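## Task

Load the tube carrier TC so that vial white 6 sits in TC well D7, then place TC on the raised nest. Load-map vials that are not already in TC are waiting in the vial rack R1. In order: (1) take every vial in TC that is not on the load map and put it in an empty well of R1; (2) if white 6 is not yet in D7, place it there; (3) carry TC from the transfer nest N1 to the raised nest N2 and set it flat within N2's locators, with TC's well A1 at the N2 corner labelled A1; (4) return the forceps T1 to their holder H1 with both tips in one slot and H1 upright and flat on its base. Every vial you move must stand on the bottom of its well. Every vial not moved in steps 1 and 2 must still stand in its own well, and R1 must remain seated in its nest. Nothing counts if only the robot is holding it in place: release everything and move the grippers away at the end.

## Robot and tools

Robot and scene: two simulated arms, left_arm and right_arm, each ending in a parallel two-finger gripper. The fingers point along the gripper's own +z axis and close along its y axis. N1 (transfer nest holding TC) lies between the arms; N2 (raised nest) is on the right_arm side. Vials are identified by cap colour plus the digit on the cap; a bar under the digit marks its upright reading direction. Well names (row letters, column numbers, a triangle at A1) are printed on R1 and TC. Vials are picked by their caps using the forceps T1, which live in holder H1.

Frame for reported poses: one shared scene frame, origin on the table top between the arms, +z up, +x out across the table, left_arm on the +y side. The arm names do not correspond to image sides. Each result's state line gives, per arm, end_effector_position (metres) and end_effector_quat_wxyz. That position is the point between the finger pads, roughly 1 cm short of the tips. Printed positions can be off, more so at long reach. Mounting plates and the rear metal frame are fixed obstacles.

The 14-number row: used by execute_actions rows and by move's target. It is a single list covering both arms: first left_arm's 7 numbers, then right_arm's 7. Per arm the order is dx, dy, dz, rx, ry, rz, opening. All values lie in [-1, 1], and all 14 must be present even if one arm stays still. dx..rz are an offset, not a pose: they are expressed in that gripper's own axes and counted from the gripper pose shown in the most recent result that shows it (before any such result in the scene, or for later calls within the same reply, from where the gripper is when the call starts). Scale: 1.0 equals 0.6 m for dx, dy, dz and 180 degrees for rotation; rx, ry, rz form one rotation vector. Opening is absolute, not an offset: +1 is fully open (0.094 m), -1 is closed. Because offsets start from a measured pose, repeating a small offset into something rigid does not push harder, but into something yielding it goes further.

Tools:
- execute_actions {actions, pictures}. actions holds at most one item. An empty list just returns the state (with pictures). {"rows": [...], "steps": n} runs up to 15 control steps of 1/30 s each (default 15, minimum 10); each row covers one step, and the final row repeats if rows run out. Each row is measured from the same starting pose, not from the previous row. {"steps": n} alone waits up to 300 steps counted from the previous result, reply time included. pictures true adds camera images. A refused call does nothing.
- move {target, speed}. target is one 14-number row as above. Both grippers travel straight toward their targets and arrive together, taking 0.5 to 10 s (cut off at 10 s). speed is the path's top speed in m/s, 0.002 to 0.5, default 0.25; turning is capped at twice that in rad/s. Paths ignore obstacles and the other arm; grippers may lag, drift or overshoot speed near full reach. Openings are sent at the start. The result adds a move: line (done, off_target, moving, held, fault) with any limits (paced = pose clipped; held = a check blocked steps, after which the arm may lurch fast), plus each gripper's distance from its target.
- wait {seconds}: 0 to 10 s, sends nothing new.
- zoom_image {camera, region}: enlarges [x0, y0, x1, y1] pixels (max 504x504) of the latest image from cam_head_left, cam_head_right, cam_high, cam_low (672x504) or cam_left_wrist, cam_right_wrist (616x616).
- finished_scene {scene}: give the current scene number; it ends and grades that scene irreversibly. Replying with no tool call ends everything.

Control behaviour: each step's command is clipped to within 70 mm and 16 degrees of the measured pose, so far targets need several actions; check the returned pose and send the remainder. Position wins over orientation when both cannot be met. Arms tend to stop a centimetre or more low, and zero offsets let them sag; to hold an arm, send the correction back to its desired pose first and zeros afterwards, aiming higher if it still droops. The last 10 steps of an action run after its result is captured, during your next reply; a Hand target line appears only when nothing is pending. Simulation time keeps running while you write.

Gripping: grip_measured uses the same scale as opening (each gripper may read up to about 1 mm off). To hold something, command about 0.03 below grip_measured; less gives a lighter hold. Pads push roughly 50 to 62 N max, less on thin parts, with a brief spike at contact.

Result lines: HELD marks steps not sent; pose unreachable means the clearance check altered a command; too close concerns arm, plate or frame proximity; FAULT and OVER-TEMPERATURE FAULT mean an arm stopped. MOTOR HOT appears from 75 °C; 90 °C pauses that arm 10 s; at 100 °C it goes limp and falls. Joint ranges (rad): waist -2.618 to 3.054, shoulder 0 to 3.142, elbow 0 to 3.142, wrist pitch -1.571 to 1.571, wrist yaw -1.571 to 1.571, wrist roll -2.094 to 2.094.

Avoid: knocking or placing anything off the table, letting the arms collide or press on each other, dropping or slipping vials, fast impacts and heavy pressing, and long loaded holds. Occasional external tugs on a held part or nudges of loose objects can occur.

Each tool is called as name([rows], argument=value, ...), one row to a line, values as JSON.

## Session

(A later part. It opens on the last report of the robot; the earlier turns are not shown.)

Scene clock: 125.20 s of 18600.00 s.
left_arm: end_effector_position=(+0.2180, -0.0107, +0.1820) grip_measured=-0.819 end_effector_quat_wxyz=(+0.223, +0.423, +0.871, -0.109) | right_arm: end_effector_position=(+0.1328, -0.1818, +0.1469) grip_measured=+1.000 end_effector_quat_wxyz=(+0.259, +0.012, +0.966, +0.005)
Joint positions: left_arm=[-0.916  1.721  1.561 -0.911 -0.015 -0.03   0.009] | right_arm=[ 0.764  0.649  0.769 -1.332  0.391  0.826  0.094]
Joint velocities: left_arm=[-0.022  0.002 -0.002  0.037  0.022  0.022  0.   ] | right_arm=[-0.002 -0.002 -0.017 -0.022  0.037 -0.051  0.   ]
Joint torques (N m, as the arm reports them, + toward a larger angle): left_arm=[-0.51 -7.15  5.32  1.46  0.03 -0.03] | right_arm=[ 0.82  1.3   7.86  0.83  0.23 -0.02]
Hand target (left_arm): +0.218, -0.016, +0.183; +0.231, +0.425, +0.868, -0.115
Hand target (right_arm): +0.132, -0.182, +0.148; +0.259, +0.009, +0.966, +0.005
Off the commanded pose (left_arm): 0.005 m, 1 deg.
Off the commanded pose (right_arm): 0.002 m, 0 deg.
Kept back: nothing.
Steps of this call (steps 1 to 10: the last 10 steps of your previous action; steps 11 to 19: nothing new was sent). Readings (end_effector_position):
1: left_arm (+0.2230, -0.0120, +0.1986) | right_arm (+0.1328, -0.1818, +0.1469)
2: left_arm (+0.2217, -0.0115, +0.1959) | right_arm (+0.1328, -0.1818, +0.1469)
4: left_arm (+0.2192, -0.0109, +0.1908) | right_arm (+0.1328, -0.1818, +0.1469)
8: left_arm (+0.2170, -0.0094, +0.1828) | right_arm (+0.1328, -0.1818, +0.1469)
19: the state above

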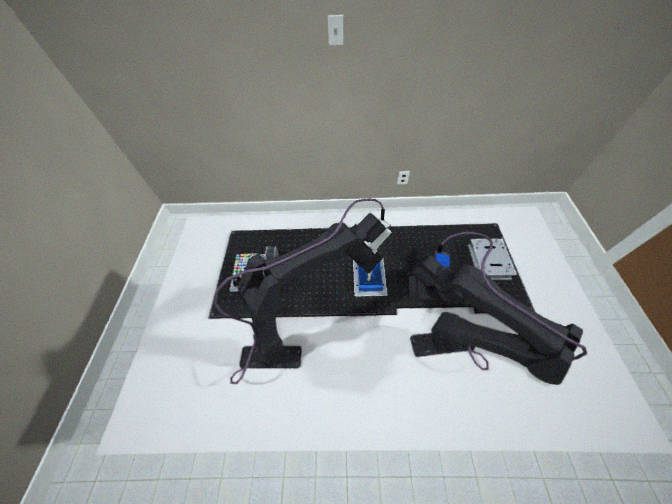

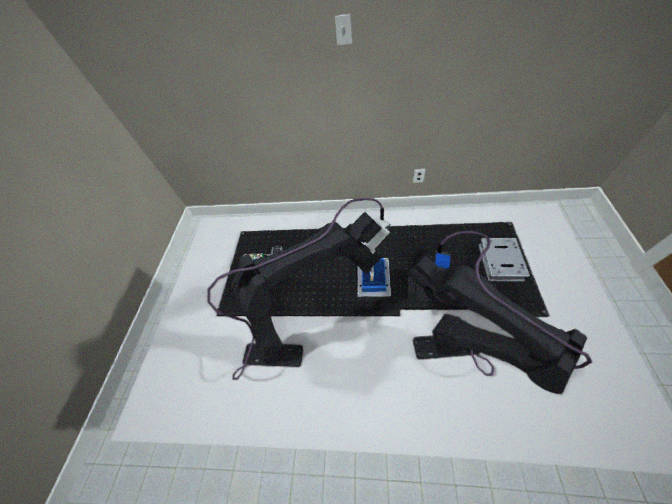

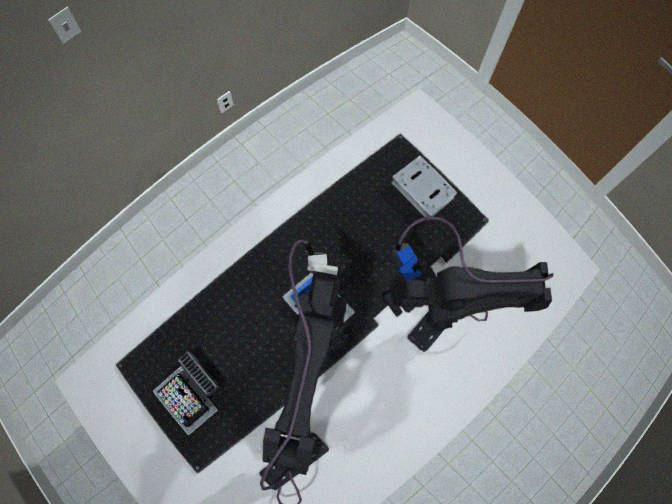

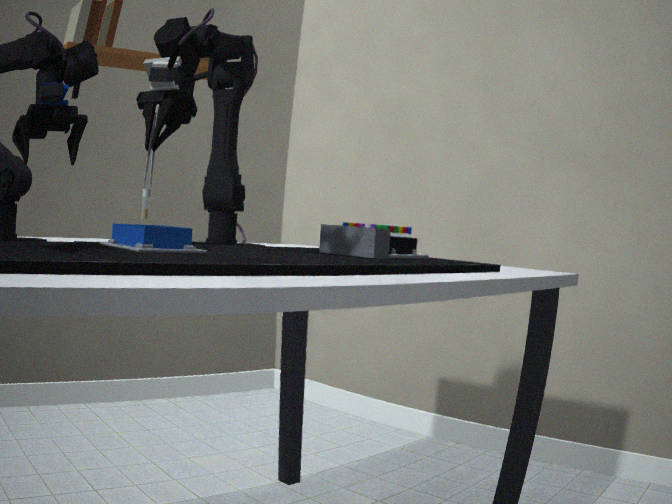

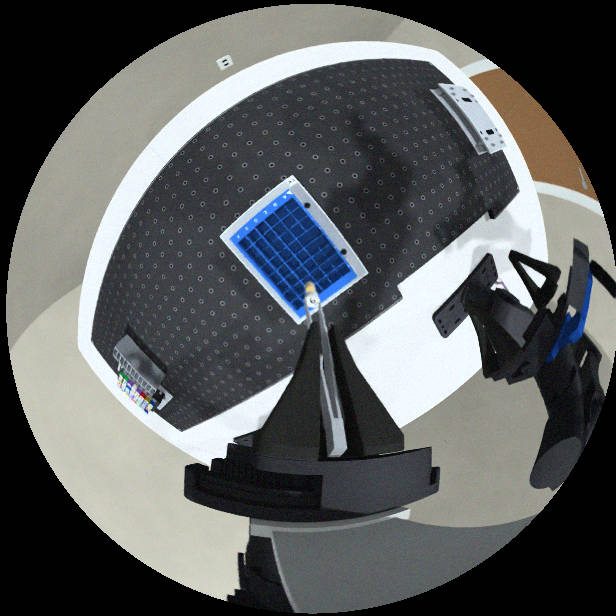

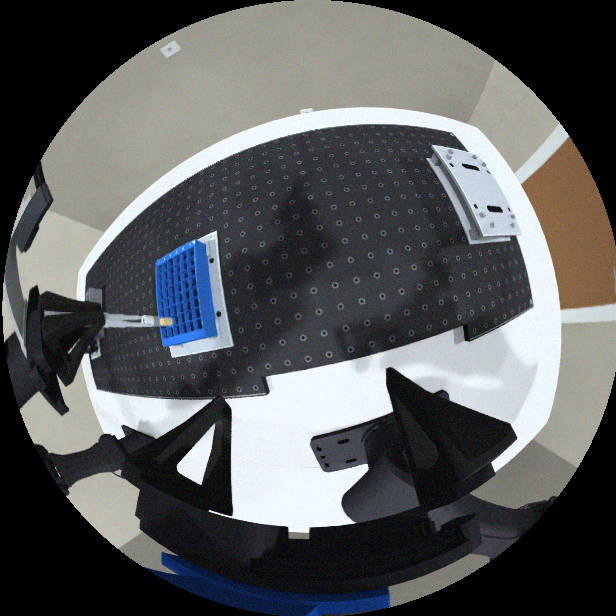

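execute_actions([
  {"rows":[[-0.0069,0.001,0.0019,-0.0002,-0.0064,-0.0004,-0.825,0,0,-0.003,0,0,-0.002,1],[-0.0069,0.002,0.0027,-0.0004,-0.0067,-0.0008,-0.825,0,0,-0.003,0,0,-0.002,1],[-0.0068,0.003,0.0035,-0.0006,-0.007,-0.0011,-0.825,0,0,-0.003,0,0,-0.002,1],[-0.0068,0.004,0.0043,-0.0008,-0.0073,-0.0015,-0.825,0,0,-0.003,0,0,-0.002,1],[-0.0067,0.005,0.0051,-0.001,-0.0076,-0.0019,-0.825,0,0,-0.003,0,0,-0.002,1],[-0.0067,0.006,0.006,-0.0012,-0.0079,-0.0022,-0.825,0,0,-0.003,0,0,-0.002,1],[-0.0066,0.0067,0.0069,-0.0014,-0.0082,-0.0025,-0.825,0,0,-0.003,0,0,-0.002,1],[-0.0066,0.0067,0.0078,-0.0014,-0.0086,-0.0025,-0.825,0,0,-0.003,0,0,-0.002,1]],"steps":12},
])

wait(seconds=0.2)

zoom_image(camera="cam_left_wrist", region=[280, 250, 350, 320])

Scene clock: 129.60 s of 18600.00 s.
left_arm: end_effector_position=(+0.2183, -0.0111, +0.1822) grip_measured=-0.819 end_effector_quat_wxyz=(+0.223, +0.423, +0.871, -0.109) | right_arm: end_effector_position=(+0.1328, -0.1818, +0.1469) grip_measured=+1.000 end_effector_quat_wxyz=(+0.259, +0.012, +0.966, +0.005)
Joint positions: left_arm=[-0.916  1.721  1.561 -0.909 -0.015 -0.03   0.009] | right_arm=[ 0.764  0.649  0.769 -1.332  0.391  0.826  0.094]
Joint velocities: left_arm=[ 0.002  0.007  0.002 -0.007  0.037 -0.125  0.   ] | right_arm=[ 0.007 -0.002  0.002  0.007 -0.022 -0.022  0.   ]
Joint torques (N m, as the arm reports them, + toward a larger angle): left_arm=[ 0.28 -7.2   5.31  1.47 -0.01  0.  ] | right_arm=[ 0.81  1.26  7.91  0.83  0.2  -0.01]
Steps of this call (steps 1 to 90: nothing new was sent; then 1.33 s passed at rest; steps 91 to 92: the first 2 steps of this action). Readings (end_effector_position):
91: left_arm (+0.2182, -0.0110, +0.1822) | right_arm (+0.1328, -0.1818, +0.1469)
92: the state above

Scene clock: 130.13 s of 18600.00 s.
left_arm: end_effector_position=(+0.2190, -0.0120, +0.1789) grip_measured=-0.819 end_effector_quat_wxyz=(+0.225, +0.423, +0.871, -0.110) | right_arm: end_effector_position=(+0.1328, -0.1818, +0.1469) grip_measured=+1.000 end_effector_quat_wxyz=(+0.259, +0.012, +0.966, +0.005)
Joint positions: left_arm=[-0.916  1.721  1.546 -0.89  -0.015 -0.03   0.009] | right_arm=[ 0.764  0.649  0.769 -1.332  0.391  0.826  0.094]
Joint velocities: left_arm=[ 0.002 -0.017  0.012  0.007  0.022  0.007  0.001] | right_arm=[-0.012 -0.007  0.002 -0.037 -0.081 -0.095  0.   ]
Joint torques (N m, as the arm reports them, + toward a larger angle): left_arm=[ 0.82 -7.31  5.34  1.46 -0.01 -0.01] | right_arm=[ 0.85  1.26  7.89  0.84  0.23 -0.01]
Hand target (left_arm): +0.225, -0.013, +0.180; +0.235, +0.418, +0.870, -0.113
Hand target (right_arm): +0.132, -0.182, +0.148; +0.259, +0.009, +0.966, +0.005
Off the commanded pose (left_arm): 0.006 m, 1 deg.
Off the commanded pose (right_arm): 0.002 m, 0 deg.
Kept back: nothing.
Steps of this call (steps 1 to 10: the last 10 steps of your previous action; steps 11 to 16: nothing new was sent). Readings (end_effector_position):
1: left_arm (+0.2183, -0.0111, +0.1823) | right_arm (+0.1328, -0.1818, +0.1469)
2: left_arm (+0.2184, -0.0113, +0.1824) | right_arm (+0.1328, -0.1818, +0.1469)
4: left_arm (+0.2189, -0.0119, +0.1828) | right_arm (+0.1328, -0.1818, +0.1469)
8: left_arm (+0.2191, -0.0122, +0.1802) | right_arm (+0.1328, -0.1818, +0.1469)
16: the state above

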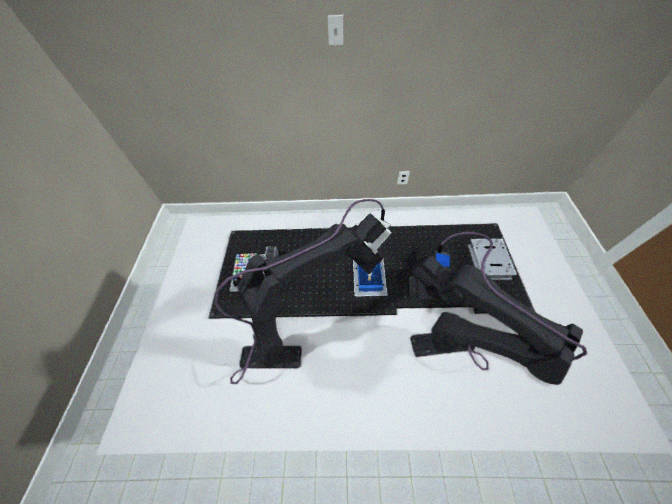

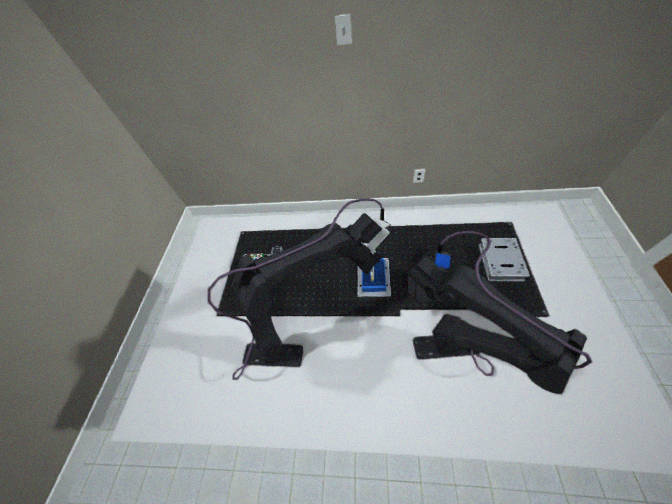

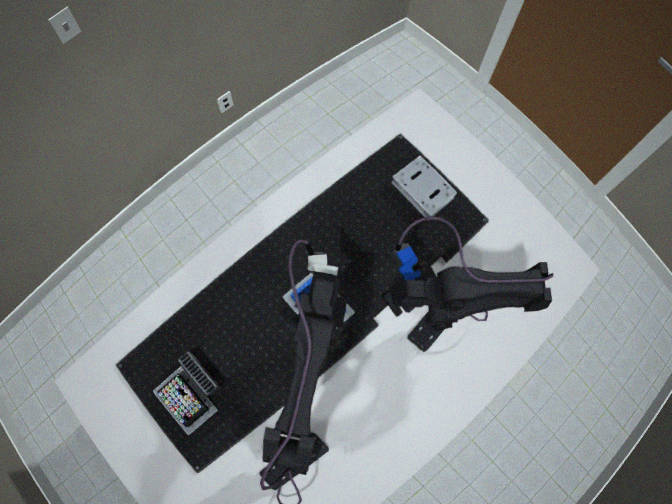

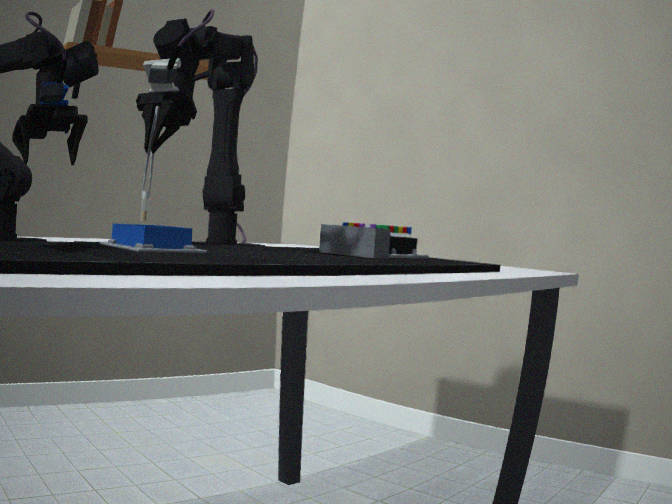

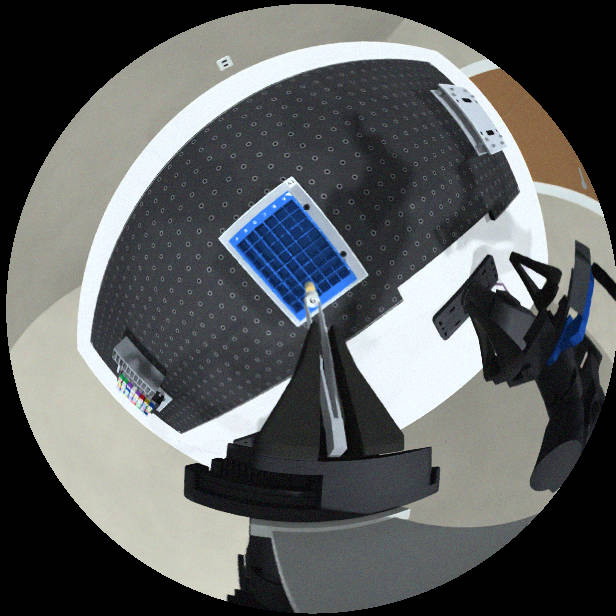

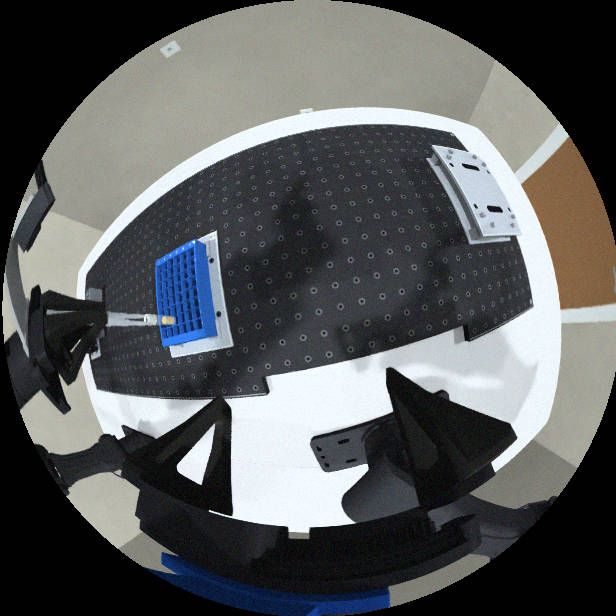

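Region (280, 250, 350, 320) of cam_left_wrist's 616x616 image, scaled by 7.200, with more detail than that image has.

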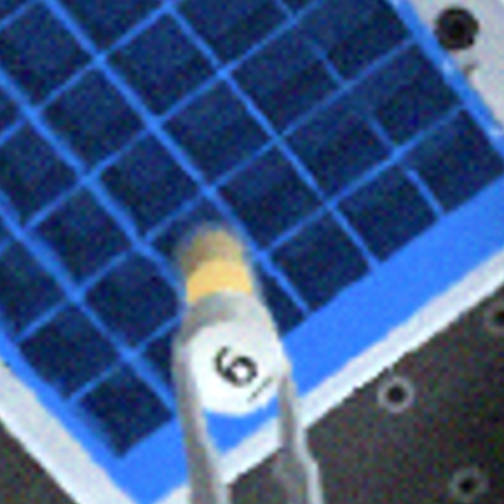

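execute_actions([
  {"rows":[[-0.0069,0.0070,0.0019,-0.0015,-0.0066,-0.0027,-0.825,0,0,-0.003,0,0,-0.002,1],[-0.0069,0.0074,0.0019,-0.0016,-0.0066,-0.0029,-0.825,0,0,-0.003,0,0,-0.002,1],[-0.0069,0.0078,0.0019,-0.0017,-0.0066,-0.003,-0.825,0,0,-0.003,0,0,-0.002,1],[-0.0069,0.0082,0.0019,-0.0018,-0.0066,-0.0032,-0.825,0,0,-0.003,0,0,-0.002,1],[-0.0069,0.0085,0.0019,-0.0018,-0.0066,-0.0033,-0.825,0,0,-0.003,0,0,-0.002,1]],"steps":10},
])

execute_actions([
  {"steps":14},
])

Scene clock: 131.33 s of 18600.00 s.
left_arm: end_effector_position=(+0.2192, -0.0123, +0.1791) grip_measured=-0.819 end_effector_quat_wxyz=(+0.226, +0.423, +0.871, -0.111) | right_arm: end_effector_position=(+0.1328, -0.1818, +0.1469) grip_measured=+1.000 end_effector_quat_wxyz=(+0.259, +0.012, +0.966, +0.005)
Joint positions: left_arm=[-0.916  1.721  1.546 -0.888 -0.015 -0.03   0.009] | right_arm=[ 0.764  0.649  0.769 -1.332  0.391  0.826  0.094]
Joint velocities: left_arm=[-0.007 -0.007  0.017  0.022 -0.007 -0.037 -0.   ] | right_arm=[-0.037 -0.017  0.012 -0.007  0.051  0.007  0.   ]
Joint torques (N m, as the arm reports them, + toward a larger angle): left_arm=[ 0.87 -7.2   5.38  1.47  0.   -0.03] | right_arm=[ 0.78  1.27  7.89  0.83  0.22 -0.01]
Kept back: the last 10 steps of this action.
Steps of this call (steps 1 to 36: nothing new was sent). Readings (end_effector_position):
1: left_arm (+0.2190, -0.0121, +0.1789) | right_arm (+0.1328, -0.1818, +0.1469)
2: left_arm (+0.2191, -0.0122, +0.1790) | right_arm (+0.1328, -0.1818, +0.1469)
4: left_arm (+0.2191, -0.0122, +0.1790) | right_arm (+0.1328, -0.1818, +0.1469)
8: left_arm (+0.2192, -0.0123, +0.1791) | right_arm (+0.1328, -0.1818, +0.1469)
36: the state above

Scene clock: 131.80 s of 18600.00 s.
left_arm: end_effector_position=(+0.2208, -0.0111, +0.1791) grip_measured=-0.819 end_effector_quat_wxyz=(+0.226, +0.421, +0.872, -0.110) | right_arm: end_effector_position=(+0.1328, -0.1818, +0.1469) grip_measured=+1.000 end_effector_quat_wxyz=(+0.259, +0.012, +0.966, +0.005)
Joint positions: left_arm=[-0.911  1.721  1.546 -0.888 -0.015 -0.03   0.009] | right_arm=[ 0.764  0.649  0.769 -1.332  0.391  0.826  0.094]
Joint velocities: left_arm=[ 0.007 -0.007 -0.007  0.037  0.022  0.051 -0.001] | right_arm=[ 0.017 -0.002  0.007 -0.125 -0.081 -0.022  0.   ]
Joint torques (N m, as the arm reports them, + toward a larger angle): left_arm=[ 0.65 -7.25  5.36  1.48 -0.01 -0.03] | right_arm=[ 0.81  1.22  7.83  0.83  0.21 -0.04]
Hand target (left_arm): +0.225, -0.012, +0.180; +0.235, +0.417, +0.871, -0.113
Hand target (right_arm): +0.132, -0.182, +0.148; +0.259, +0.009, +0.966, +0.005
Off the commanded pose (left_arm): 0.005 m, 1 deg.
Off the commanded pose (right_arm): 0.002 m, 0 deg.
Kept back: nothing.
Steps of this call (steps 1 to 10: the last 10 steps of your previous action; steps 11 to 14: nothing new was sent). Readings (end_effector_position):
1: left_arm (+0.2192, -0.0123, +0.1791) | right_arm (+0.1328, -0.1818, +0.1469)
2: left_arm (+0.2192, -0.0123, +0.1791) | right_arm (+0.1328, -0.1818, +0.1469)
4: left_arm (+0.2193, -0.0122, +0.1791) | right_arm (+0.1328, -0.1818, +0.1469)
8: left_arm (+0.2205, -0.0113, +0.1791) | right_arm (+0.1328, -0.1818, +0.1469)
14: the state above

execute_actions([
  {"rows":[[-0.0057,0,0.0028,0,-0.006,0,-0.825,0,0,-0.003,0,0,-0.002,1],[-0.00505,0,0.004,0,-0.006,0,-0.825,0,0,-0.003,0,0,-0.002,1],[-0.0044,0,0.0051,0,-0.006,0,-0.825,0,0,-0.003,0,0,-0.002,1],[-0.00375,0,0.0063,0,-0.006,0,-0.825,0,0,-0.003,0,0,-0.002,1],[-0.0031,0,0.0075,0,-0.006,0,-0.825,0,0,-0.003,0,0,-0.002,1],[-0.00245,0,0.0086,0,-0.006,0,-0.825,0,0,-0.003,0,0,-0.002,1],[-0.0018,0,0.0098,0,-0.006,0,-0.825,0,0,-0.003,0,0,-0.002,1],[-0.00115,0,0.011,0,-0.006,0,-0.825,0,0,-0.003,0,0,-0.002,1],[-0.0005,0,0.0121,0,-0.006,0,-0.825,0,0,-0.003,0,0,-0.002,1],[0.00015,0,0.0133,0,-0.006,0,-0.825,0,0,-0.003,0,0,-0.002,1],[0.0008,0,0.0145,0,-0.006,0,-0.825,0,0,-0.003,0,0,-0.002,1],[0.00145,0,0.0156,0,-0.006,0,-0.825,0,0,-0.003,0,0,-0.002,1],[0.0021,0,0.0168,0,-0.006,0,-0.825,0,0,-0.003,0,0,-0.002,1],[0.00275,0,0.018,0,-0.006,0,-0.825,0,0,-0.003,0,0,-0.002,1],[0.0034,0,0.0191,0,-0.006,0,-0.825,0,0,-0.003,0,0,-0.002,1]],"steps":15},
])

wait(seconds=0.25)

zoom_image(camera="cam_left_wrist", region=[280, 250, 350, 320])

Scene clock: 133.53 s of 18600.00 s.
left_arm: end_effector_position=(+0.2214, -0.0119, +0.1791) grip_measured=-0.819 end_effector_quat_wxyz=(+0.228, +0.421, +0.871, -0.111) | right_arm: end_effector_position=(+0.1328, -0.1818, +0.1469) grip_measured=+1.000 end_effector_quat_wxyz=(+0.259, +0.012, +0.966, +0.005)
Joint positions: left_arm=[-0.911  1.721  1.544 -0.882 -0.015 -0.03   0.009] | right_arm=[ 0.764  0.649  0.769 -1.332  0.391  0.826  0.094]
Joint velocities: left_arm=[ 0.007 -0.012 -0.061  0.11  -0.037  0.007  0.   ] | right_arm=[ 0.007 -0.022  0.002 -0.022 -0.037 -0.022  0.   ]
Joint torques (N m, as the arm reports them, + toward a larger angle): left_arm=[ 0.06 -7.24  4.74  1.39  0.01 -0.01] | right_arm=[ 0.82  1.27  7.88  0.83  0.21 -0.01]
Steps of this call (steps 1 to 47: nothing new was sent; steps 48 to 52: the first 5 steps of this action). Readings (end_effector_position):
48: left_arm (+0.2208, -0.0112, +0.1791) | right_arm (+0.1328, -0.1818, +0.1469)
49: left_arm (+0.2209, -0.0113, +0.1792) | right_arm (+0.1328, -0.1818, +0.1469)
51: left_arm (+0.2212, -0.0117, +0.1794) | right_arm (+0.1328, -0.1818, +0.1469)
52: the state above

Scene clock: 134.13 s of 18600.00 s.
left_arm: end_effector_position=(+0.2208, -0.0111, +0.1674) grip_measured=-0.819 end_effector_quat_wxyz=(+0.225, +0.421, +0.872, -0.110) | right_arm: end_effector_position=(+0.1328, -0.1818, +0.1469) grip_measured=+1.000 end_effector_quat_wxyz=(+0.259, +0.012, +0.966, +0.005)
Joint positions: left_arm=[-0.911  1.721  1.501 -0.845 -0.015 -0.03   0.009] | right_arm=[ 0.764  0.649  0.769 -1.332  0.391  0.826  0.094]
Joint velocities: left_arm=[-0.017 -0.022 -0.017  0.066  0.007  0.081 -0.001] | right_arm=[-0.007 -0.007 -0.007  0.037 -0.066 -0.007  0.   ]
Joint torques (N m, as the arm reports them, + toward a larger angle): left_arm=[-0.01 -7.34  5.35  1.47 -0.01 -0.02] | right_arm=[ 0.78  1.21  7.89  0.83  0.22 -0.01]
Hand target (left_arm): +0.223, -0.014, +0.168; +0.234, +0.420, +0.869, -0.114
Hand target (right_arm): +0.132, -0.182, +0.148; +0.259, +0.009, +0.966, +0.005
Off the commanded pose (left_arm): 0.004 m, 1 deg.
Off the commanded pose (right_arm): 0.002 m, 0 deg.
Kept back: nothing.
Steps of this call (steps 1 to 10: the last 10 steps of your previous action; steps 11 to 18: nothing new was sent). Readings (end_effector_position):
1: left_arm (+0.2215, -0.0122, +0.1786) | right_arm (+0.1328, -0.1818, +0.1469)
2: left_arm (+0.2215, -0.0121, +0.1775) | right_arm (+0.1328, -0.1818, +0.1469)
4: left_arm (+0.2209, -0.0113, +0.1745) | right_arm (+0.1328, -0.1818, +0.1469)
8: left_arm (+0.2201, -0.0102, +0.1696) | right_arm (+0.1328, -0.1818, +0.1469)
18: the state above

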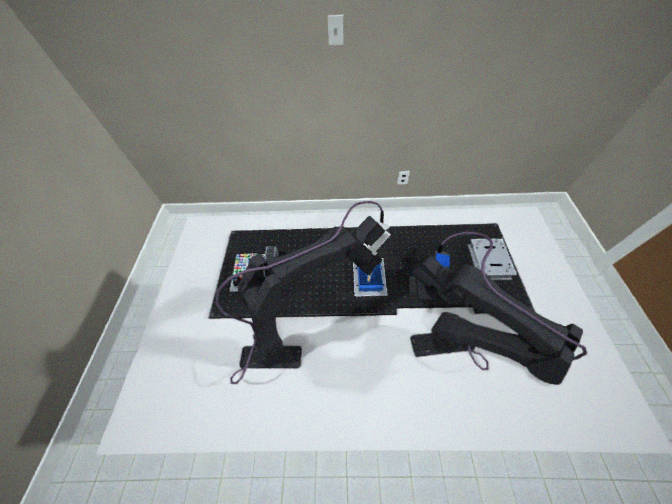

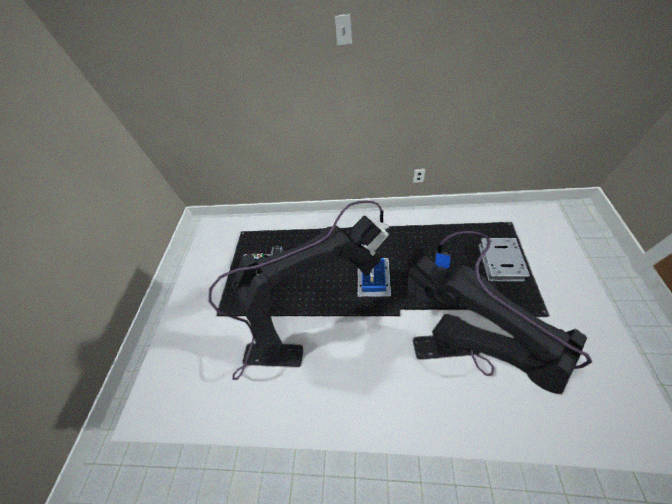

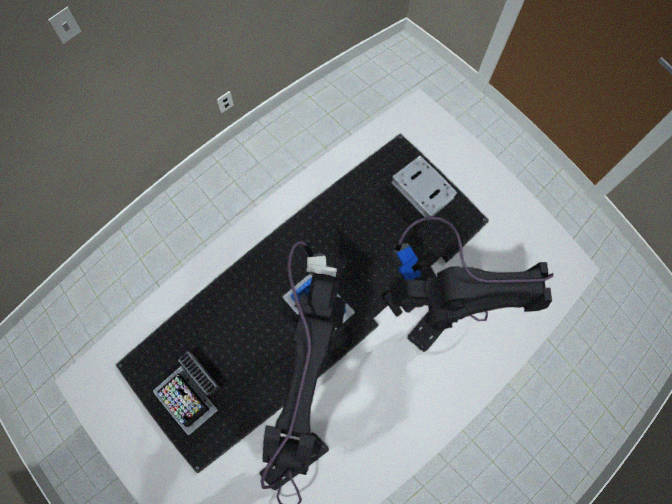

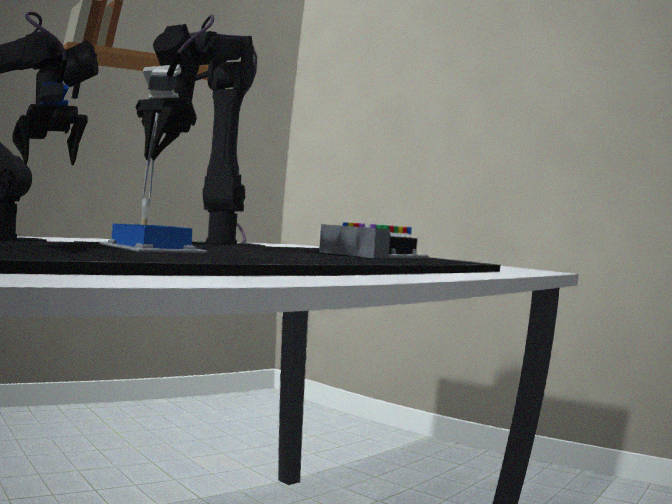

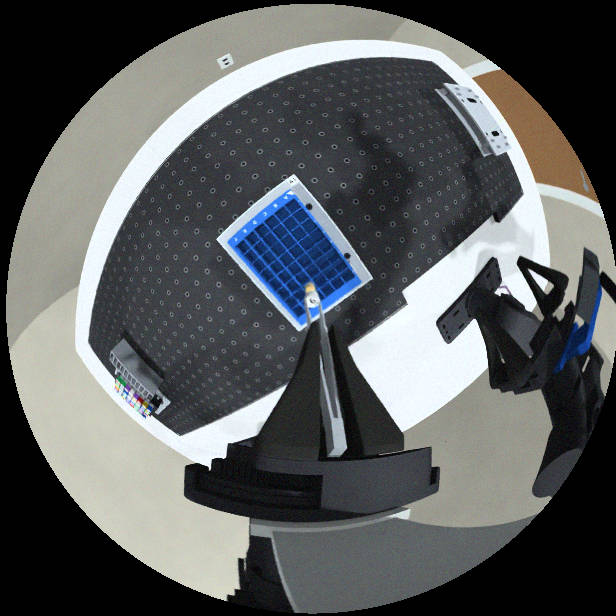

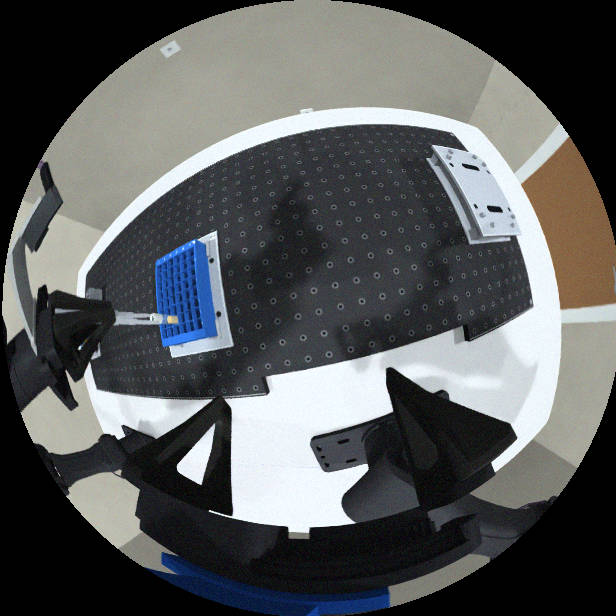

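Region (280, 250, 350, 320) of cam_left_wrist's 616x616 image, scaled by 7.200, with more detail than that image has.

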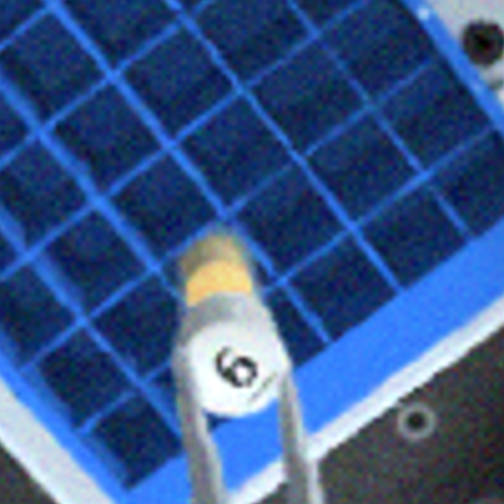

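execute_actions([
  {"rows":[[-0.0052,0,0.0036,0,-0.006,0,-0.825,0,0,-0.003,0,0,-0.002,1],[-0.0044,0,0.0051,0,-0.006,0,-0.825,0,0,-0.003,0,0,-0.002,1],[-0.0036,0,0.0065,0,-0.006,0,-0.825,0,0,-0.003,0,0,-0.002,1],[-0.0028,0,0.008,0,-0.006,0,-0.825,0,0,-0.003,0,0,-0.002,1],[-0.002,0,0.0094,0,-0.006,0,-0.825,0,0,-0.003,0,0,-0.002,1],[-0.0012,0,0.0109,0,-0.006,0,-0.825,0,0,-0.003,0,0,-0.002,1],[-0.0004,0,0.0123,0,-0.006,0,-0.825,0,0,-0.003,0,0,-0.002,1],[0.0004,0,0.0138,0,-0.006,0,-0.825,0,0,-0.003,0,0,-0.002,1],[0.0012,0,0.0152,0,-0.006,0,-0.825,0,0,-0.003,0,0,-0.002,1],[0.002,0,0.0167,0,-0.006,0,-0.825,0,0,-0.003,0,0,-0.002,1],[0.0028,0,0.0181,0,-0.006,0,-0.825,0,0,-0.003,0,0,-0.002,1],[0.0036,0,0.0196,0,-0.006,0,-0.825,0,0,-0.003,0,0,-0.002,1],[0.0044,0,0.021,0,-0.006,0,-0.825,0,0,-0.003,0,0,-0.002,1],[0.0052,0,0.0225,0,-0.006,0,-0.825,0,0,-0.003,0,0,-0.002,1],[0.006,0,0.0239,0,-0.006,0,-0.825,0,0,-0.003,0,0,-0.002,1]],"steps":15},
])

execute_actions([
  {"steps":16},
])

Scene clock: 135.37 s of 18600.00 s.
left_arm: end_effector_position=(+0.2214, -0.0119, +0.1666) grip_measured=-0.819 end_effector_quat_wxyz=(+0.227, +0.421, +0.871, -0.111) | right_arm: end_effector_position=(+0.1328, -0.1818, +0.1469) grip_measured=+1.000 end_effector_quat_wxyz=(+0.259, +0.012, +0.966, +0.005)
Joint positions: left_arm=[-0.911  1.721  1.495 -0.835 -0.015 -0.03   0.009] | right_arm=[ 0.764  0.649  0.769 -1.332  0.391  0.826  0.094]
Joint velocities: left_arm=[-0.002 -0.017 -0.1    0.125  0.051 -0.007  0.   ] | right_arm=[-0.002  0.002  0.002  0.037  0.007  0.051  0.   ]
Joint torques (N m, as the arm reports them, + toward a larger angle): left_arm=[ 0.02 -7.25  4.89  1.41  0.   -0.02] | right_arm=[ 0.82  1.28  7.85  0.82  0.22 -0.01]
Steps of this call (steps 1 to 32: nothing new was sent; steps 33 to 37: the first 5 steps of this action). Readings (end_effector_position):
33: left_arm (+0.2209, -0.0113, +0.1675) | right_arm (+0.1328, -0.1818, +0.1469)
34: left_arm (+0.2210, -0.0114, +0.1676) | right_arm (+0.1328, -0.1818, +0.1469)
36: left_arm (+0.2213, -0.0118, +0.1672) | right_arm (+0.1328, -0.1818, +0.1469)
37: the state above

Scene clock: 135.90 s of 18600.00 s.
left_arm: end_effector_position=(+0.2204, -0.0107, +0.1532) grip_measured=-0.819 end_effector_quat_wxyz=(+0.224, +0.421, +0.872, -0.109) | right_arm: end_effector_position=(+0.1328, -0.1818, +0.1469) grip_measured=+1.000 end_effector_quat_wxyz=(+0.259, +0.012, +0.966, +0.005)
Joint positions: left_arm=[-0.911  1.721  1.445 -0.792 -0.015 -0.03   0.009] | right_arm=[ 0.764  0.649  0.769 -1.332  0.391  0.826  0.094]
Joint velocities: left_arm=[-0.007 -0.022 -0.002  0.007  0.022  0.051  0.001] | right_arm=[ 0.002 -0.002 -0.012  0.022 -0.022 -0.037  0.   ]
Joint torques (N m, as the arm reports them, + toward a larger angle): left_arm=[ 0.01 -7.16  5.27  1.46  0.   -0.02] | right_arm=[0.81 1.25 7.89 0.82 0.21 0.  ]
Hand target (left_arm): +0.223, -0.014, +0.153; +0.233, +0.420, +0.870, -0.113
Hand target (right_arm): +0.132, -0.182, +0.148; +0.259, +0.009, +0.966, +0.005
Off the commanded pose (left_arm): 0.004 m, 1 deg.
Off the commanded pose (right_arm): 0.002 m, 0 deg.
Kept back: nothing.
Steps of this call (steps 1 to 10: the last 10 steps of your previous action; steps 11 to 16: nothing new was sent). Readings (end_effector_position):
1: left_arm (+0.2213, -0.0119, +0.1655) | right_arm (+0.1328, -0.1818, +0.1469)
2: left_arm (+0.2210, -0.0114, +0.1638) | right_arm (+0.1328, -0.1818, +0.1469)
4: left_arm (+0.2203, -0.0105, +0.1605) | right_arm (+0.1328, -0.1818, +0.1469)
8: left_arm (+0.2199, -0.0100, +0.1561) | right_arm (+0.1328, -0.1818, +0.1469)
16: the state above

execute_actions([
  {"rows":[[-0.0057,0,0.0045,0,-0.0066,0,-0.825,0,0,-0.003,0,0,-0.002,1],[-0.0051,0,0.0055,0,-0.0066,0,-0.825,0,0,-0.003,0,0,-0.002,1],[-0.0046,0,0.0065,0,-0.0066,0,-0.825,0,0,-0.003,0,0,-0.002,1],[-0.004,0,0.0076,0,-0.0066,0,-0.825,0,0,-0.003,0,0,-0.002,1],[-0.0034,0,0.0086,0,-0.0066,0,-0.825,0,0,-0.003,0,0,-0.002,1],[-0.0029,0,0.0096,0,-0.0066,0,-0.825,0,0,-0.003,0,0,-0.002,1],[-0.0023,0,0.0106,0,-0.0066,0,-0.825,0,0,-0.003,0,0,-0.002,1],[-0.0017,0,0.0116,0,-0.0066,0,-0.825,0,0,-0.003,0,0,-0.002,1],[-0.0012,0,0.0127,0,-0.0066,0,-0.825,0,0,-0.003,0,0,-0.002,1],[-0.0006,0,0.0137,0,-0.0066,0,-0.825,0,0,-0.003,0,0,-0.002,1]],"steps":13},
])

wait(seconds=0.15)

zoom_image(camera="cam_low", region=[100, 160, 220, 260])

zoom_image(camera="cam_left_wrist", region=[270, 250, 350, 330])

Scene clock: 136.80 s of 18600.00 s.
left_arm: end_effector_position=(+0.2210, -0.0115, +0.1537) grip_measured=-0.819 end_effector_quat_wxyz=(+0.226, +0.421, +0.872, -0.110) | right_arm: end_effector_position=(+0.1328, -0.1818, +0.1469) grip_measured=+1.000 end_effector_quat_wxyz=(+0.259, +0.012, +0.966, +0.005)
Joint positions: left_arm=[-0.911  1.721  1.445 -0.787 -0.015 -0.03   0.009] | right_arm=[ 0.764  0.649  0.769 -1.332  0.391  0.826  0.094]
Joint velocities: left_arm=[ 0.007  0.007  0.007 -0.022 -0.007 -0.007  0.   ] | right_arm=[-0.017 -0.017  0.007  0.007  0.007 -0.022  0.   ]
Joint torques (N m, as the arm reports them, + toward a larger angle): left_arm=[-0.02 -7.07  4.67  1.51 -0.01 -0.04] | right_arm=[ 0.84  1.23  7.85  0.83  0.21 -0.01]
Steps of this call (steps 1 to 24: nothing new was sent; steps 25 to 27: the first 3 steps of this action). Readings (end_effector_position):
25: left_arm (+0.2208, -0.0112, +0.1535) | right_arm (+0.1328, -0.1818, +0.1469)
26: left_arm (+0.2209, -0.0113, +0.1536) | right_arm (+0.1328, -0.1818, +0.1469)
27: the state above

Scene clock: 137.30 s of 18600.00 s.
left_arm: end_effector_position=(+0.2207, -0.0110, +0.1469) grip_measured=-0.819 end_effector_quat_wxyz=(+0.226, +0.421, +0.872, -0.110) | right_arm: end_effector_position=(+0.1328, -0.1818, +0.1469) grip_measured=+1.000 end_effector_quat_wxyz=(+0.259, +0.012, +0.966, +0.005)
Joint positions: left_arm=[-0.911  1.721  1.419 -0.762 -0.015 -0.03   0.009] | right_arm=[ 0.764  0.649  0.769 -1.332  0.391  0.826  0.094]
Joint velocities: left_arm=[ 0.007 -0.002 -0.002  0.037  0.007 -0.037 -0.001] | right_arm=[-0.007 -0.007 -0.002  0.007  0.007 -0.022  0.   ]
Joint torques (N m, as the arm reports them, + toward a larger angle): left_arm=[ 0.02 -7.01  5.21  1.51  0.   -0.02] | right_arm=[ 0.79  1.21  7.9   0.82  0.2  -0.02]
Hand target (left_arm): +0.223, -0.014, +0.146; +0.233, +0.420, +0.870, -0.113
Hand target (right_arm): +0.132, -0.182, +0.148; +0.259, +0.009, +0.966, +0.005
Off the commanded pose (left_arm): 0.004 m, 1 deg.
Off the commanded pose (right_arm): 0.002 m, 0 deg.
Kept back: nothing.
Steps of this call (steps 1 to 10: the last 10 steps of your previous action; steps 11 to 15: nothing new was sent). Readings (end_effector_position):
1: left_arm (+0.2212, -0.0117, +0.1536) | right_arm (+0.1328, -0.1818, +0.1469)
2: left_arm (+0.2212, -0.0117, +0.1529) | right_arm (+0.1328, -0.1818, +0.1469)
4: left_arm (+0.2209, -0.0113, +0.1510) | right_arm (+0.1328, -0.1818, +0.1469)
8: left_arm (+0.2201, -0.0102, +0.1469) | right_arm (+0.1328, -0.1818, +0.1469)
15: the state above

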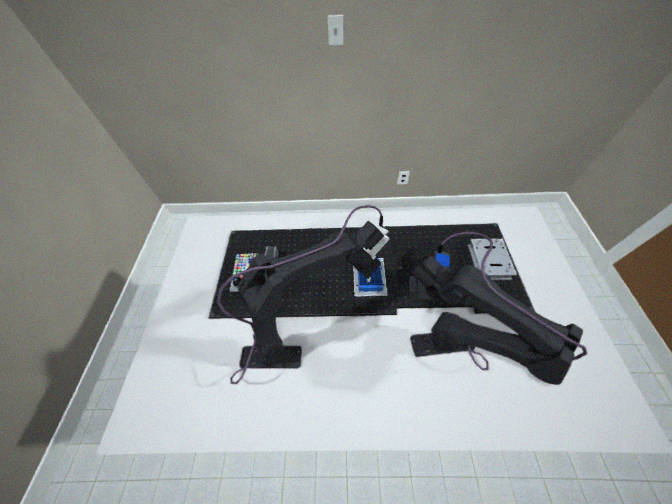

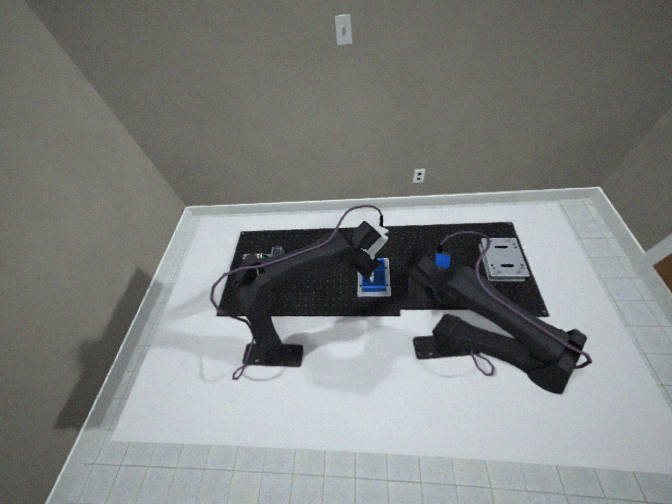

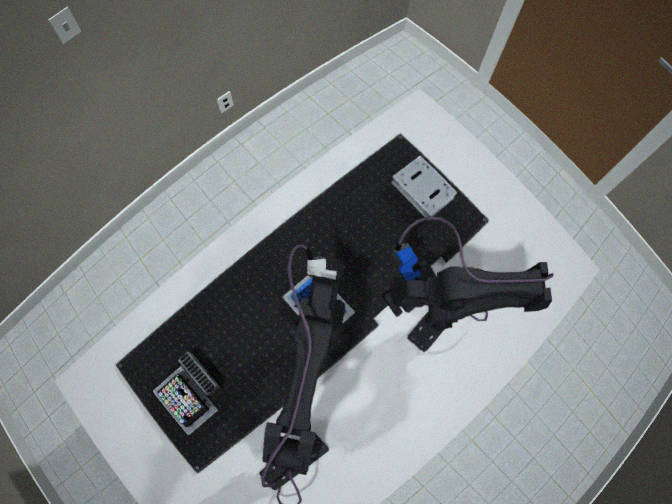

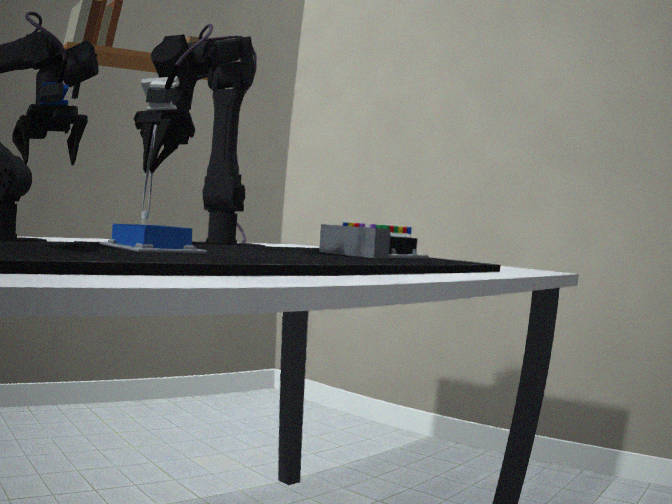

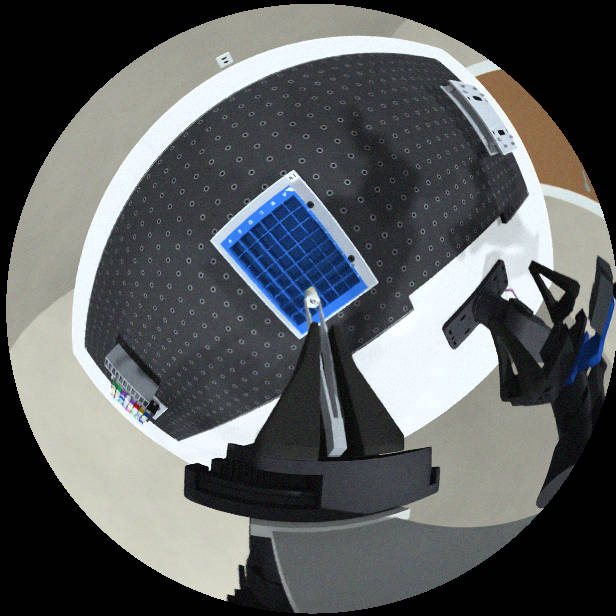

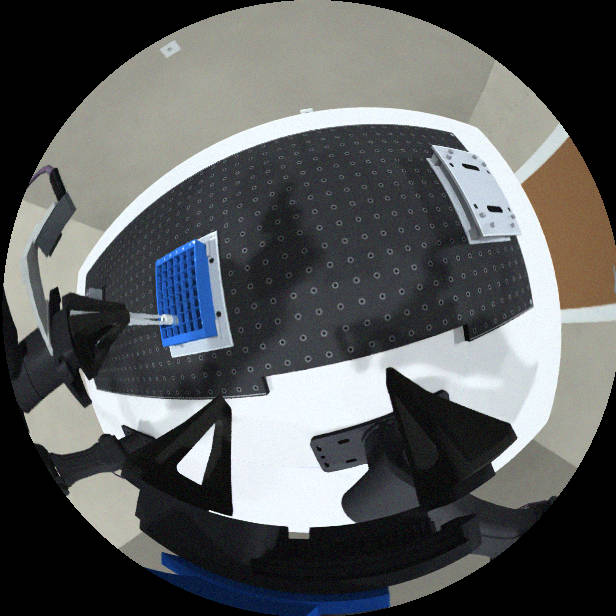

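Region (100, 160, 220, 260) of cam_low's 672x504 image, scaled by 4.200, with more detail than that image has.

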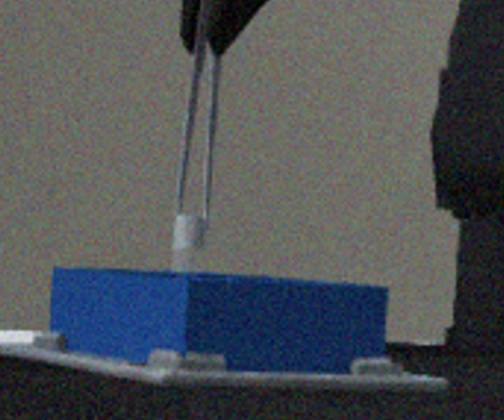

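Region (270, 250, 350, 330) of cam_left_wrist's 616x616 image, scaled by 6.300, with more detail than that image has.

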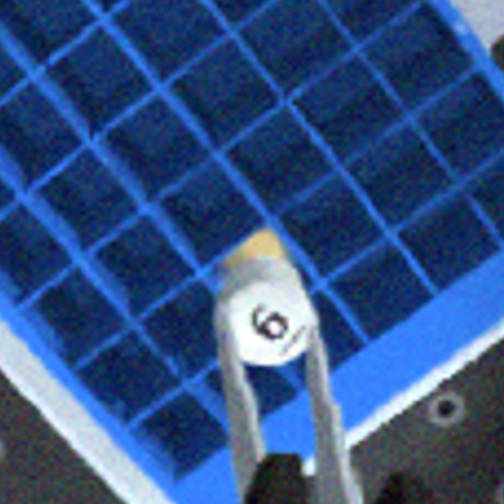

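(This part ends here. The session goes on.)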